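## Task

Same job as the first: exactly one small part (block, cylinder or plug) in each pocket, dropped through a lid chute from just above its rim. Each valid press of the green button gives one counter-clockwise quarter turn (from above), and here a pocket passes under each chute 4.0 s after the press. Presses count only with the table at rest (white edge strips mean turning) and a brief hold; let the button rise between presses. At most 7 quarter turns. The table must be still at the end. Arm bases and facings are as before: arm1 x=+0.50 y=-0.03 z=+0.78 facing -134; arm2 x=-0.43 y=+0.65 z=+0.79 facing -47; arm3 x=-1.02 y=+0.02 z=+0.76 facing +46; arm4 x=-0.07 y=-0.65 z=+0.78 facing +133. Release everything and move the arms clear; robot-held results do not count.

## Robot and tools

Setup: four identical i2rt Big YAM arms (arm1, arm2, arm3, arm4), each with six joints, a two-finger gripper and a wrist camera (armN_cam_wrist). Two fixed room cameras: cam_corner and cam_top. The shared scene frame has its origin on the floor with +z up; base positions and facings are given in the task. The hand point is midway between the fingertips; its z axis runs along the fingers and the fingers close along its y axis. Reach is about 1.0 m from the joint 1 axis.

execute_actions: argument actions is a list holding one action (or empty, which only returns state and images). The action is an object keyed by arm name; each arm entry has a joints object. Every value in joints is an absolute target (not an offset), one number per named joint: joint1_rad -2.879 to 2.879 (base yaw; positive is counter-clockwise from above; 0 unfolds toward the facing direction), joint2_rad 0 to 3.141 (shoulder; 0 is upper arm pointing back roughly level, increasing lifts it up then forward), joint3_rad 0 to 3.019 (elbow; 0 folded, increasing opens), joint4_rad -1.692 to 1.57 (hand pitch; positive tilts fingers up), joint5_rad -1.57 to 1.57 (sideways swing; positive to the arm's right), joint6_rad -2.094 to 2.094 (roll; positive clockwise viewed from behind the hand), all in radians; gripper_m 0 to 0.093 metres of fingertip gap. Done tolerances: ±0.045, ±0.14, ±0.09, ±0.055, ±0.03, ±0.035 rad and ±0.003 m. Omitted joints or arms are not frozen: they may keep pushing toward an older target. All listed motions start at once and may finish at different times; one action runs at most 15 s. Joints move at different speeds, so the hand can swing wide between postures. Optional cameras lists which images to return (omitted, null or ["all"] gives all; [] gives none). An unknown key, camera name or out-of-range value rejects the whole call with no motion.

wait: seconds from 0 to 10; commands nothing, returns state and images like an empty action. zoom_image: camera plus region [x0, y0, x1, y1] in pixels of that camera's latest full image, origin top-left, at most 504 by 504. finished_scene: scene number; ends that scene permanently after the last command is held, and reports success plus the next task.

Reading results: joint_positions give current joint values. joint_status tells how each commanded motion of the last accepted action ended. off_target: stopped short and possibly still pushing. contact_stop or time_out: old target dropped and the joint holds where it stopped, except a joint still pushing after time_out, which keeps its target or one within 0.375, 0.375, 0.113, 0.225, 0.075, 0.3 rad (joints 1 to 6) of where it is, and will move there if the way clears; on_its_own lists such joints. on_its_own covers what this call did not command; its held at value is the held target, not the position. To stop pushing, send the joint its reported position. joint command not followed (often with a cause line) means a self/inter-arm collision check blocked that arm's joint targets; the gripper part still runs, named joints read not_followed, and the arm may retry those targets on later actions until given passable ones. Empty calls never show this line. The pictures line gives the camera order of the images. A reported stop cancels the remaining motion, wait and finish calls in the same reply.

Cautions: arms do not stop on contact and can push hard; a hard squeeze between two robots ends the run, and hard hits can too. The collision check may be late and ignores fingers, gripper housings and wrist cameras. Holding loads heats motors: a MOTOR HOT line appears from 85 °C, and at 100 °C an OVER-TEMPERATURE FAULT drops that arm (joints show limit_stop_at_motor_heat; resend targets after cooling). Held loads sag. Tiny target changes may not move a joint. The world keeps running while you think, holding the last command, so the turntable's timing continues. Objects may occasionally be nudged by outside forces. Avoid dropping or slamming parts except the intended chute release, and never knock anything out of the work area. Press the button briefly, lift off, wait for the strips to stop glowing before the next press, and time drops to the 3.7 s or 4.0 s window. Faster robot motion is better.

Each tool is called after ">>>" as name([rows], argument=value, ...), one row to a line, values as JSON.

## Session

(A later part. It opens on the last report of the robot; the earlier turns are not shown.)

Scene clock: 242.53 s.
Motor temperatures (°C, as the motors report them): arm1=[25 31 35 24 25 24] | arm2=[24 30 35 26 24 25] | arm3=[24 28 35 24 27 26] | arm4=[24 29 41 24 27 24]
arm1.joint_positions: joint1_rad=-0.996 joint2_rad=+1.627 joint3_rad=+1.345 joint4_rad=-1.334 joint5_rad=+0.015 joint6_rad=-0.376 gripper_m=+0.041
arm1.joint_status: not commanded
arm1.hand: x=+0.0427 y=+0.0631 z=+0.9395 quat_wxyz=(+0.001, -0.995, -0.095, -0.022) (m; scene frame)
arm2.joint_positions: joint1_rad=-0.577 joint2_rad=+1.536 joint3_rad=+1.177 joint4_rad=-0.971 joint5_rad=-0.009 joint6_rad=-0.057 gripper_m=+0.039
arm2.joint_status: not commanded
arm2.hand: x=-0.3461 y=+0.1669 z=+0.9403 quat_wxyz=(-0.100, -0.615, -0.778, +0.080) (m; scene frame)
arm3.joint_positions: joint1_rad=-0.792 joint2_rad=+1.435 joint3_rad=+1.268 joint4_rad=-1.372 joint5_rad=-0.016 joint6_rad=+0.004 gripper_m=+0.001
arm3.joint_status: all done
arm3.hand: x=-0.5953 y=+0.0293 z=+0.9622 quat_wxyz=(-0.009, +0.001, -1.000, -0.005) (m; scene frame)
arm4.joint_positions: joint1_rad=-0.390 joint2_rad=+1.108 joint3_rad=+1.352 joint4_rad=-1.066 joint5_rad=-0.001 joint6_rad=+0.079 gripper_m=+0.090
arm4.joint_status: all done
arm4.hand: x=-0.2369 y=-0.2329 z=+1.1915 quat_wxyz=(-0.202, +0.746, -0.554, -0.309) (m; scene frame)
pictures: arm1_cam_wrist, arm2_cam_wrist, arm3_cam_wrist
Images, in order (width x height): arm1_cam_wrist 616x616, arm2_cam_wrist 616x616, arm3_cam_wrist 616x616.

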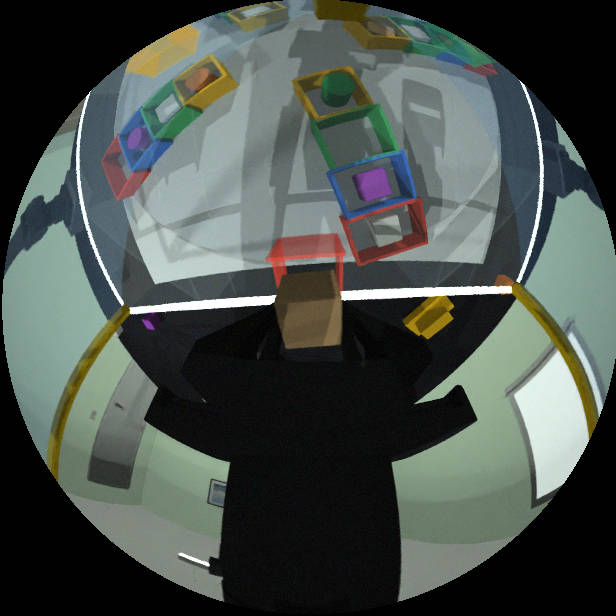

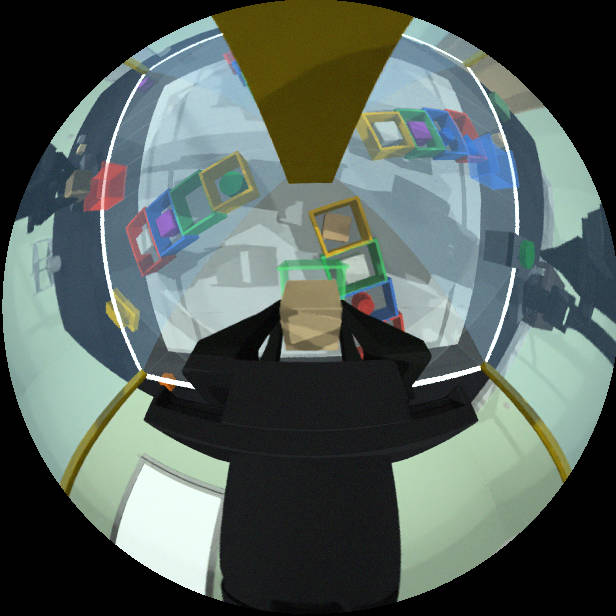

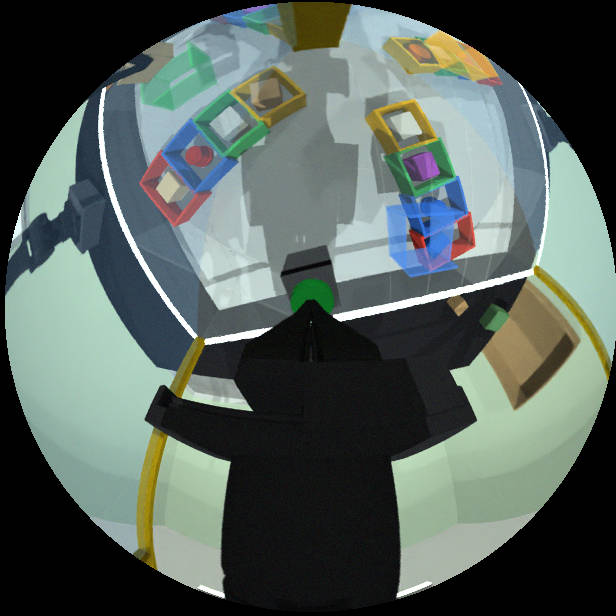

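>>> execute_actions([
  {"arm3":{"joints":{"joint3_rad":1.25,"joint4_rad":-1.4}}},
], cameras=["arm3_cam_wrist","cam_top"])

Scene clock: 247.50 s.
Motor temperatures (°C, as the motors report them): arm1=[25 31 35 24 25 24] | arm2=[24 30 35 26 24 25] | arm3=[24 28 35 24 27 26] | arm4=[24 29 41 24 27 24]
arm1.joint_positions: joint1_rad=-0.996 joint2_rad=+1.627 joint3_rad=+1.345 joint4_rad=-1.334 joint5_rad=+0.015 joint6_rad=-0.376 gripper_m=+0.041
arm1.joint_status: not commanded
arm1.hand: x=+0.0427 y=+0.0631 z=+0.9395 quat_wxyz=(+0.001, -0.995, -0.095, -0.022) (m; scene frame)
arm2.joint_positions: joint1_rad=-0.577 joint2_rad=+1.536 joint3_rad=+1.177 joint4_rad=-0.971 joint5_rad=-0.009 joint6_rad=-0.057 gripper_m=+0.039
arm2.joint_status: not commanded
arm2.hand: x=-0.3461 y=+0.1669 z=+0.9403 quat_wxyz=(-0.100, -0.615, -0.778, +0.080) (m; scene frame)
arm3.joint_positions: joint1_rad=-0.792 joint2_rad=+1.435 joint3_rad=+1.257 joint4_rad=-1.392 joint5_rad=-0.016 joint6_rad=+0.004 gripper_m=+0.001
arm3.joint_status: all done
arm3.hand: x=-0.6035 y=+0.0292 z=+0.9582 quat_wxyz=(+0.006, +0.001, -1.000, -0.004) (m; scene frame)
arm4.joint_positions: joint1_rad=-0.390 joint2_rad=+1.108 joint3_rad=+1.352 joint4_rad=-1.066 joint5_rad=-0.001 joint6_rad=+0.079 gripper_m=+0.090
arm4.joint_status: not commanded
arm4.hand: x=-0.2369 y=-0.2329 z=+1.1915 quat_wxyz=(-0.202, +0.746, -0.554, -0.309) (m; scene frame)
pictures: arm3_cam_wrist, cam_top
Images, in order (width x height): arm3_cam_wrist 616x616, cam_top 672x504.

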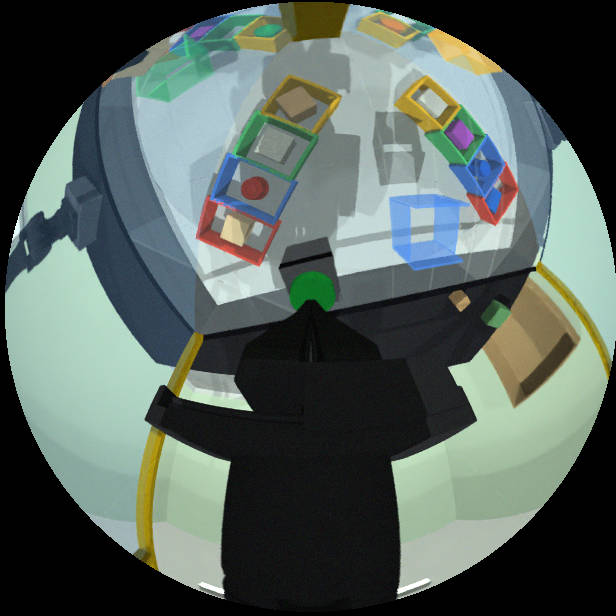

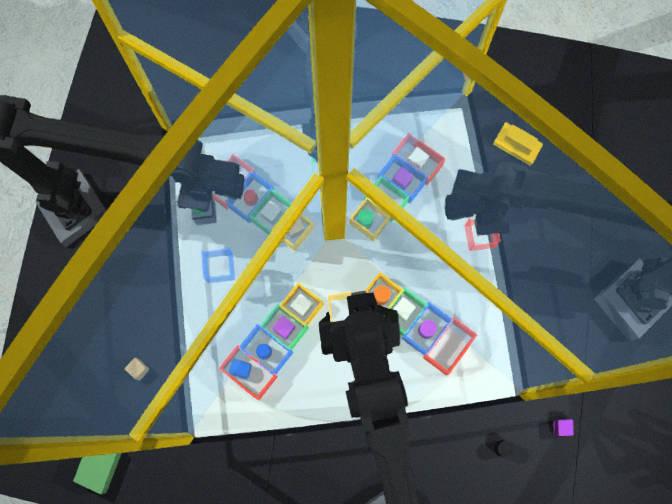

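>>> execute_actions([
  {"arm3":{"joints":{"joint2_rad":1.55}}},
], cameras=[])

>>> wait(seconds=2.95)

>>> execute_actions([
  {"arm1":{"joints":{"gripper_m":0.09}},"arm2":{"joints":{"gripper_m":0.09}},"arm3":{"joints":{"joint2_rad":1.4}}},
], cameras=[])

>>> execute_actions([
  {"arm1":{"joints":{"joint2_rad":0.85,"joint3_rad":0.93}},"arm2":{"joints":{"joint2_rad":0.85,"joint3_rad":0.93,"joint4_rad":-1.5}},"arm4":{"joints":{"joint2_rad":0.85,"joint3_rad":0.93,"joint4_rad":-1.5}},"arm3":{"joints":{"joint2_rad":0.85,"joint3_rad":0.93}}},
], cameras=[])

>>> wait(seconds=4)

Scene clock: 259.30 s.
Motor temperatures (°C, as the motors report them): arm1=[25 31 36 24 25 24] | arm2=[24 30 35 26 24 25] | arm3=[24 28 34 24 27 26] | arm4=[24 29 41 24 27 24]
arm1.joint_positions: joint1_rad=-0.996 joint2_rad=+1.627 joint3_rad=+1.345 joint4_rad=-1.334 joint5_rad=+0.015 joint6_rad=-0.376 gripper_m=+0.041
arm1.joint_status: not commanded
arm1.hand: x=+0.0427 y=+0.0631 z=+0.9395 quat_wxyz=(+0.001, -0.995, -0.095, -0.022) (m; scene frame)
arm2.joint_positions: joint1_rad=-0.577 joint2_rad=+1.536 joint3_rad=+1.177 joint4_rad=-0.971 joint5_rad=-0.009 joint6_rad=-0.057 gripper_m=+0.039
arm2.joint_status: not commanded
arm2.hand: x=-0.3461 y=+0.1669 z=+0.9403 quat_wxyz=(-0.100, -0.615, -0.778, +0.080) (m; scene frame)
arm3.joint_positions: joint1_rad=-0.792 joint2_rad=+1.512 joint3_rad=+1.265 joint4_rad=-1.398 joint5_rad=-0.016 joint6_rad=+0.004 gripper_m=+0.001
arm3.joint_status: all done
arm3.hand: x=-0.5982 y=+0.0291 z=+0.9308 quat_wxyz=(+0.044, +0.000, -0.999, -0.004) (m; scene frame)
arm4.joint_positions: joint1_rad=-0.390 joint2_rad=+1.108 joint3_rad=+1.352 joint4_rad=-1.066 joint5_rad=-0.001 joint6_rad=+0.079 gripper_m=+0.090
arm4.joint_status: not commanded
arm4.hand: x=-0.2369 y=-0.2329 z=+1.1915 quat_wxyz=(-0.202, +0.746, -0.554, -0.309) (m; scene frame)
pictures: none
No camera images: the call's "cameras" was empty. Leave "cameras" out to get every camera's image.

Scene clock: 262.27 s.
Motor temperatures (°C, as the motors report them): arm1=[25 31 36 24 25 24] | arm2=[24 30 35 26 24 25] | arm3=[24 28 34 24 27 26] | arm4=[24 29 41 24 27 24]
arm1.joint_positions: joint1_rad=-0.996 joint2_rad=+1.627 joint3_rad=+1.345 joint4_rad=-1.334 joint5_rad=+0.015 joint6_rad=-0.376 gripper_m=+0.041
arm1.joint_status: not commanded
arm1.hand: x=+0.0427 y=+0.0631 z=+0.9395 quat_wxyz=(+0.001, -0.995, -0.095, -0.022) (m; scene frame)
arm2.joint_positions: joint1_rad=-0.577 joint2_rad=+1.536 joint3_rad=+1.177 joint4_rad=-0.971 joint5_rad=-0.009 joint6_rad=-0.057 gripper_m=+0.039
arm2.joint_status: not commanded
arm2.hand: x=-0.3461 y=+0.1669 z=+0.9403 quat_wxyz=(-0.100, -0.615, -0.778, +0.080) (m; scene frame)
arm3.joint_positions: joint1_rad=-0.792 joint2_rad=+1.512 joint3_rad=+1.265 joint4_rad=-1.398 joint5_rad=-0.016 joint6_rad=+0.004 gripper_m=+0.001
arm3.joint_status: all done
arm3.hand: x=-0.5982 y=+0.0291 z=+0.9308 quat_wxyz=(+0.044, +0.000, -0.999, -0.004) (m; scene frame)
arm4.joint_positions: joint1_rad=-0.390 joint2_rad=+1.108 joint3_rad=+1.352 joint4_rad=-1.066 joint5_rad=-0.001 joint6_rad=+0.079 gripper_m=+0.090
arm4.joint_status: not commanded
arm4.hand: x=-0.2369 y=-0.2329 z=+1.1915 quat_wxyz=(-0.202, +0.746, -0.554, -0.309) (m; scene frame)
wait: 2.97 s; at rest by 0.27 s
pictures: arm1_cam_wrist, arm2_cam_wrist, arm3_cam_wrist, arm4_cam_wrist, cam_corner, cam_top
Images, in order (width x height): arm1_cam_wrist 616x616, arm2_cam_wrist 616x616, arm3_cam_wrist 616x616, arm4_cam_wrist 616x616, cam_corner 672x504, cam_top 672x504.

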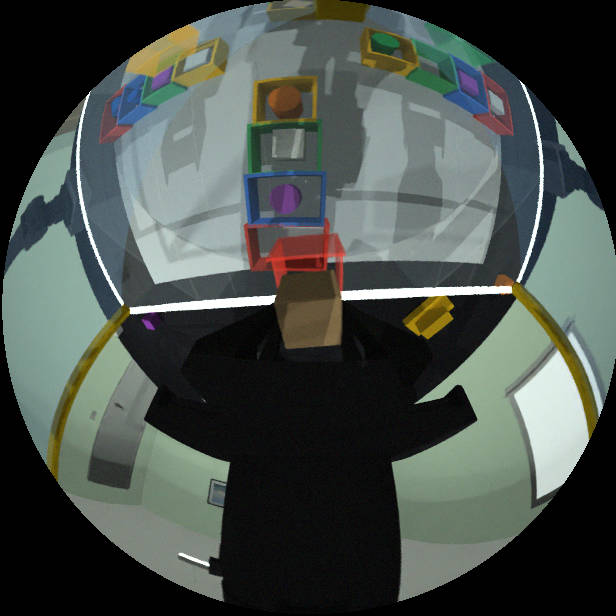

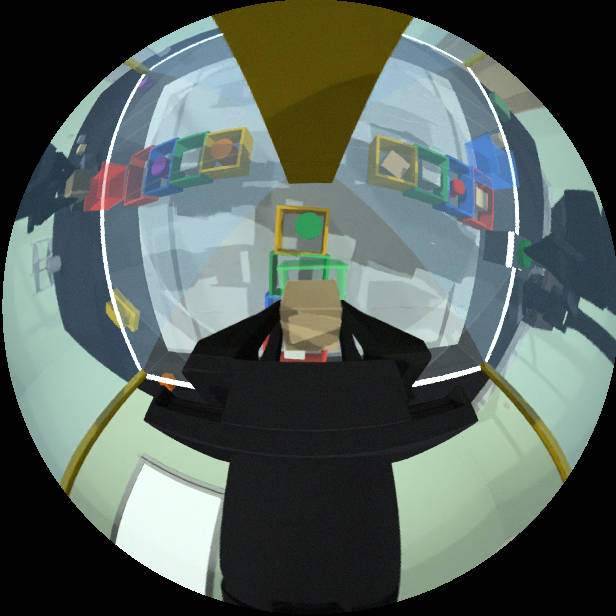

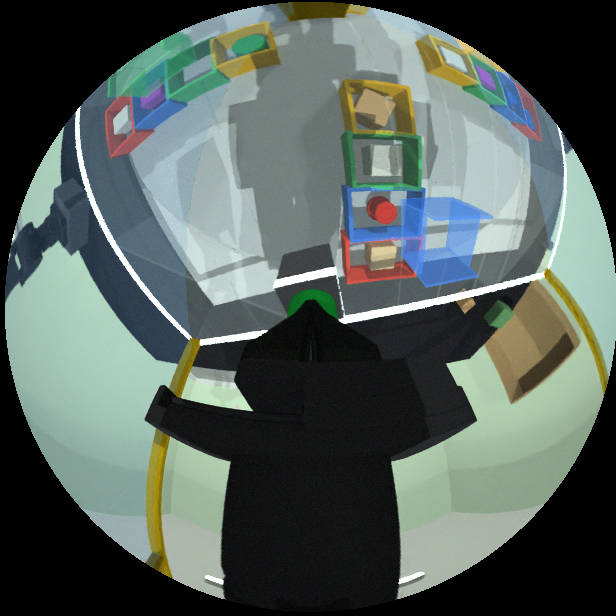

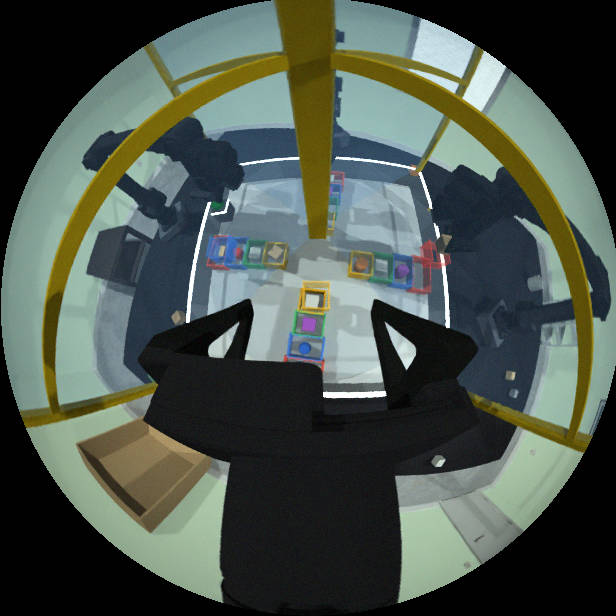

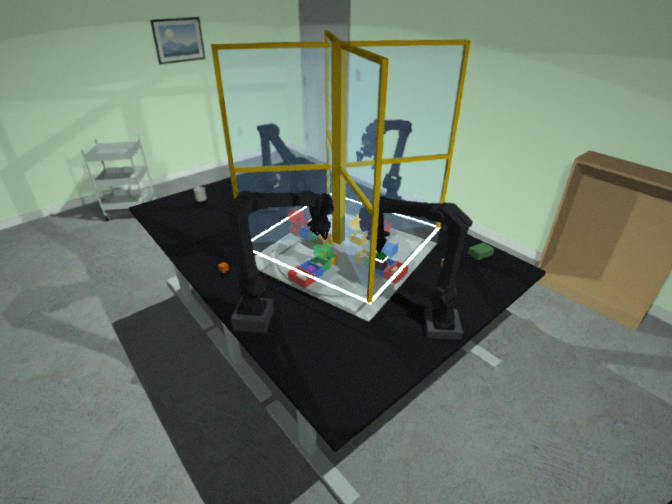

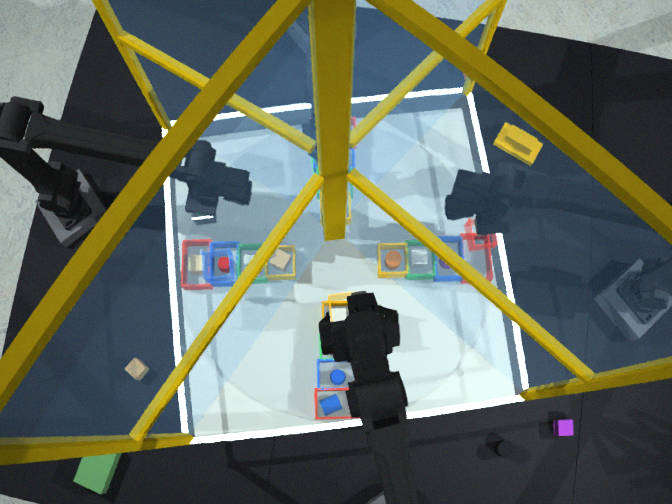

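Scene clock: 263.20 s.
Motor temperatures (°C, as the motors report them): arm1=[25 31 36 24 25 24] | arm2=[24 30 35 26 24 25] | arm3=[24 28 34 24 27 26] | arm4=[24 29 41 24 27 24]
arm1.joint_positions: joint1_rad=-0.996 joint2_rad=+1.627 joint3_rad=+1.345 joint4_rad=-1.334 joint5_rad=+0.015 joint6_rad=-0.376 gripper_m=+0.090
arm1.joint_status: all done
arm1.hand: x=+0.0427 y=+0.0631 z=+0.9395 quat_wxyz=(+0.001, -0.995, -0.095, -0.022) (m; scene frame)
arm2.joint_positions: joint1_rad=-0.577 joint2_rad=+1.536 joint3_rad=+1.177 joint4_rad=-0.971 joint5_rad=-0.009 joint6_rad=-0.057 gripper_m=+0.090
arm2.joint_status: all done
arm2.hand: x=-0.3461 y=+0.1669 z=+0.9403 quat_wxyz=(-0.100, -0.616, -0.778, +0.080) (m; scene frame)
arm3.joint_positions: joint1_rad=-0.792 joint2_rad=+1.403 joint3_rad=+1.256 joint4_rad=-1.398 joint5_rad=-0.016 joint6_rad=+0.004 gripper_m=+0.001
arm3.joint_status: all done
arm3.hand: x=-0.6077 y=+0.0293 z=+0.9704 quat_wxyz=(-0.006, +0.001, -1.000, -0.005) (m; scene frame)
arm4.joint_positions: joint1_rad=-0.390 joint2_rad=+1.108 joint3_rad=+1.352 joint4_rad=-1.066 joint5_rad=-0.001 joint6_rad=+0.079 gripper_m=+0.090
arm4.joint_status: not commanded
arm4.hand: x=-0.2369 y=-0.2329 z=+1.1915 quat_wxyz=(-0.202, +0.746, -0.554, -0.309) (m; scene frame)
pictures: none
No camera images: the call's "cameras" was empty. Leave "cameras" out to get every camera's image.

Scene clock: 264.73 s.
Motor temperatures (°C, as the motors report them): arm1=[25 31 36 24 25 24] | arm2=[24 30 35 26 24 25] | arm3=[24 27 34 24 27 26] | arm4=[24 29 41 24 27 24]
arm1.joint_positions: joint1_rad=-0.996 joint2_rad=+0.842 joint3_rad=+0.930 joint4_rad=-1.331 joint5_rad=+0.015 joint6_rad=-0.376 gripper_m=+0.090
arm1.joint_status: all done
arm1.hand: x=+0.2266 y=+0.0286 z=+1.0452 quat_wxyz=(+0.052, -0.982, -0.092, +0.157) (m; scene frame)
arm2.joint_positions: joint1_rad=-0.577 joint2_rad=+0.839 joint3_rad=+0.934 joint4_rad=-1.486 joint5_rad=-0.009 joint6_rad=-0.057 gripper_m=+0.090
arm2.joint_status: all done
arm2.hand: x=-0.3901 y=+0.4140 z=+1.0501 quat_wxyz=(-0.077, -0.618, -0.780, +0.060) (m; scene frame)
arm3.joint_positions: joint1_rad=-0.792 joint2_rad=+0.842 joint3_rad=+0.938 joint4_rad=-1.398 joint5_rad=-0.016 joint6_rad=+0.004 gripper_m=+0.001
arm3.joint_status: all done
arm3.hand: x=-0.7508 y=+0.0288 z=+1.0167 quat_wxyz=(-0.128, +0.002, -0.992, -0.005) (m; scene frame)
arm4.joint_positions: joint1_rad=-0.390 joint2_rad=+0.855 joint3_rad=+0.911 joint4_rad=-1.488 joint5_rad=-0.001 joint6_rad=+0.079 gripper_m=+0.090
arm4.joint_status: all done
arm4.hand: x=-0.1595 y=-0.4287 z=+1.0169 quat_wxyz=(-0.044, +0.799, -0.597, -0.058) (m; scene frame)
pictures: none
No camera images: the call's "cameras" was empty. Leave "cameras" out to get every camera's image.

Scene clock: 268.73 s.
Motor temperatures (°C, as the motors report them): arm1=[25 31 35 24 25 24] | arm2=[24 30 35 26 24 25] | arm3=[24 27 34 24 27 26] | arm4=[24 28 41 24 27 24]
arm1.joint_positions: joint1_rad=-0.996 joint2_rad=+0.842 joint3_rad=+0.930 joint4_rad=-1.331 joint5_rad=+0.015 joint6_rad=-0.376 gripper_m=+0.090
arm1.joint_status: all done
arm1.hand: x=+0.2266 y=+0.0286 z=+1.0452 quat_wxyz=(+0.052, -0.982, -0.092, +0.157) (m; scene frame)
arm2.joint_positions: joint1_rad=-0.577 joint2_rad=+0.839 joint3_rad=+0.934 joint4_rad=-1.486 joint5_rad=-0.009 joint6_rad=-0.057 gripper_m=+0.090
arm2.joint_status: all done
arm2.hand: x=-0.3901 y=+0.4140 z=+1.0501 quat_wxyz=(-0.077, -0.618, -0.780, +0.060) (m; scene frame)
arm3.joint_positions: joint1_rad=-0.792 joint2_rad=+0.842 joint3_rad=+0.938 joint4_rad=-1.398 joint5_rad=-0.016 joint6_rad=+0.004 gripper_m=+0.001
arm3.joint_status: all done
arm3.hand: x=-0.7508 y=+0.0288 z=+1.0167 quat_wxyz=(-0.128, +0.002, -0.992, -0.005) (m; scene frame)
arm4.joint_positions: joint1_rad=-0.390 joint2_rad=+0.855 joint3_rad=+0.911 joint4_rad=-1.488 joint5_rad=-0.001 joint6_rad=+0.079 gripper_m=+0.090
arm4.joint_status: all done
arm4.hand: x=-0.1595 y=-0.4287 z=+1.0169 quat_wxyz=(-0.044, +0.799, -0.597, -0.058) (m; scene frame)
wait: 4.00 s; at rest by 0.27 s
pictures: arm1_cam_wrist, arm2_cam_wrist, arm3_cam_wrist, arm4_cam_wrist, cam_corner, cam_top
Images, in order (width x height): arm1_cam_wrist 616x616, arm2_cam_wrist 616x616, arm3_cam_wrist 616x616, arm4_cam_wrist 616x616, cam_corner 672x504, cam_top 672x504.

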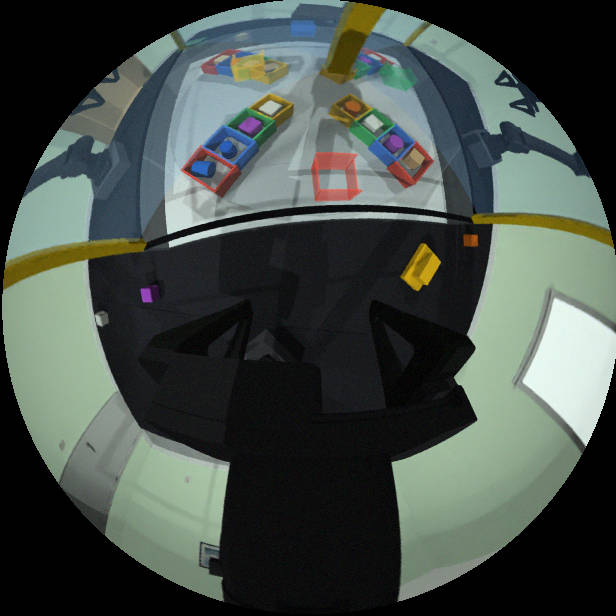

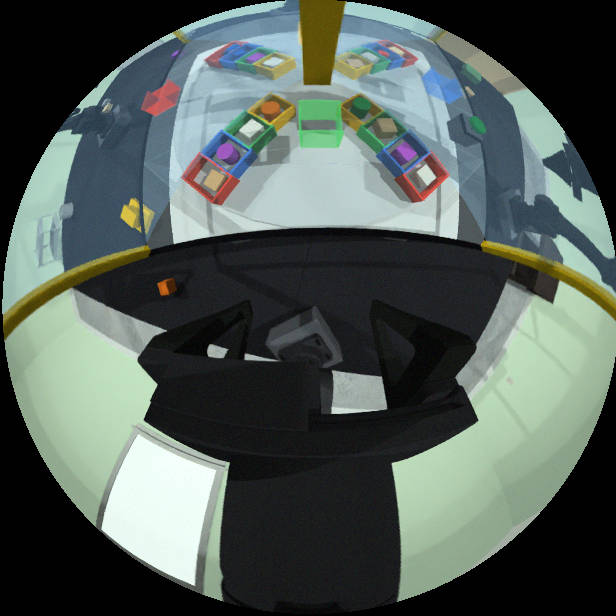

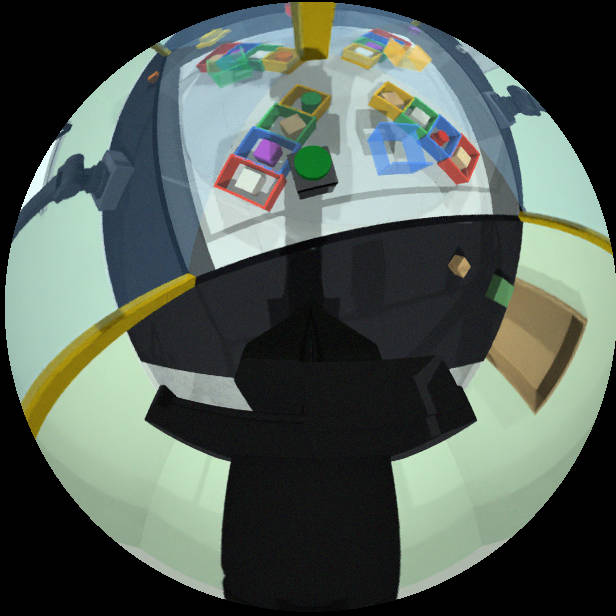

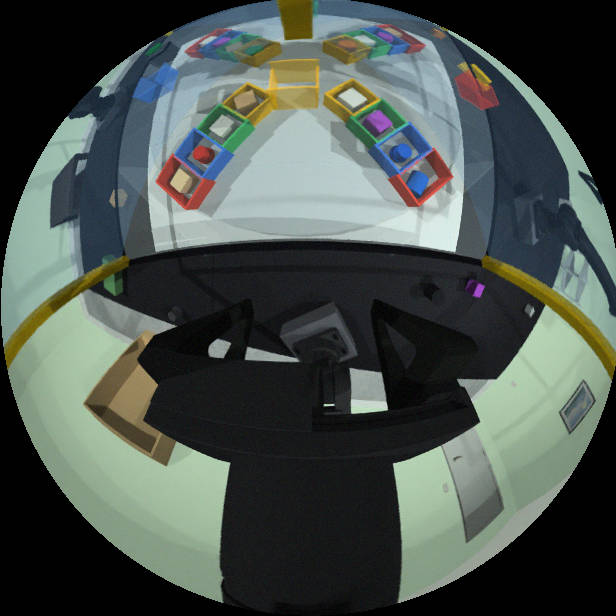

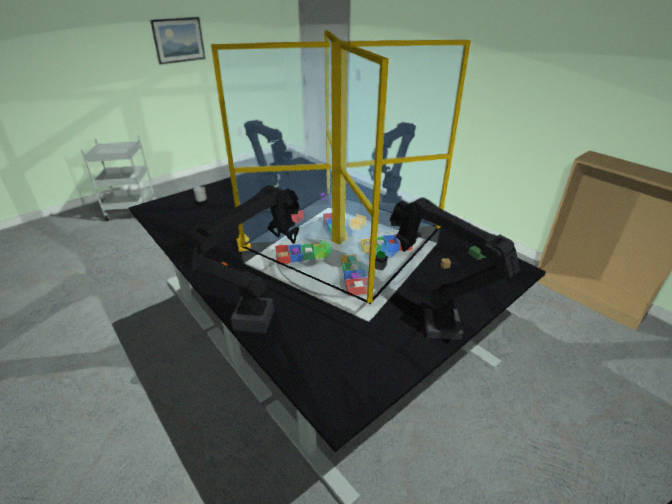

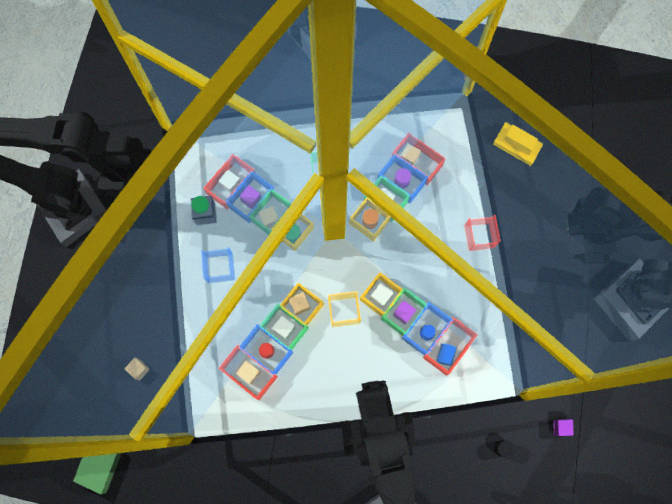

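>>> finished_scene(scene=2)

The scene is finished: the task was done.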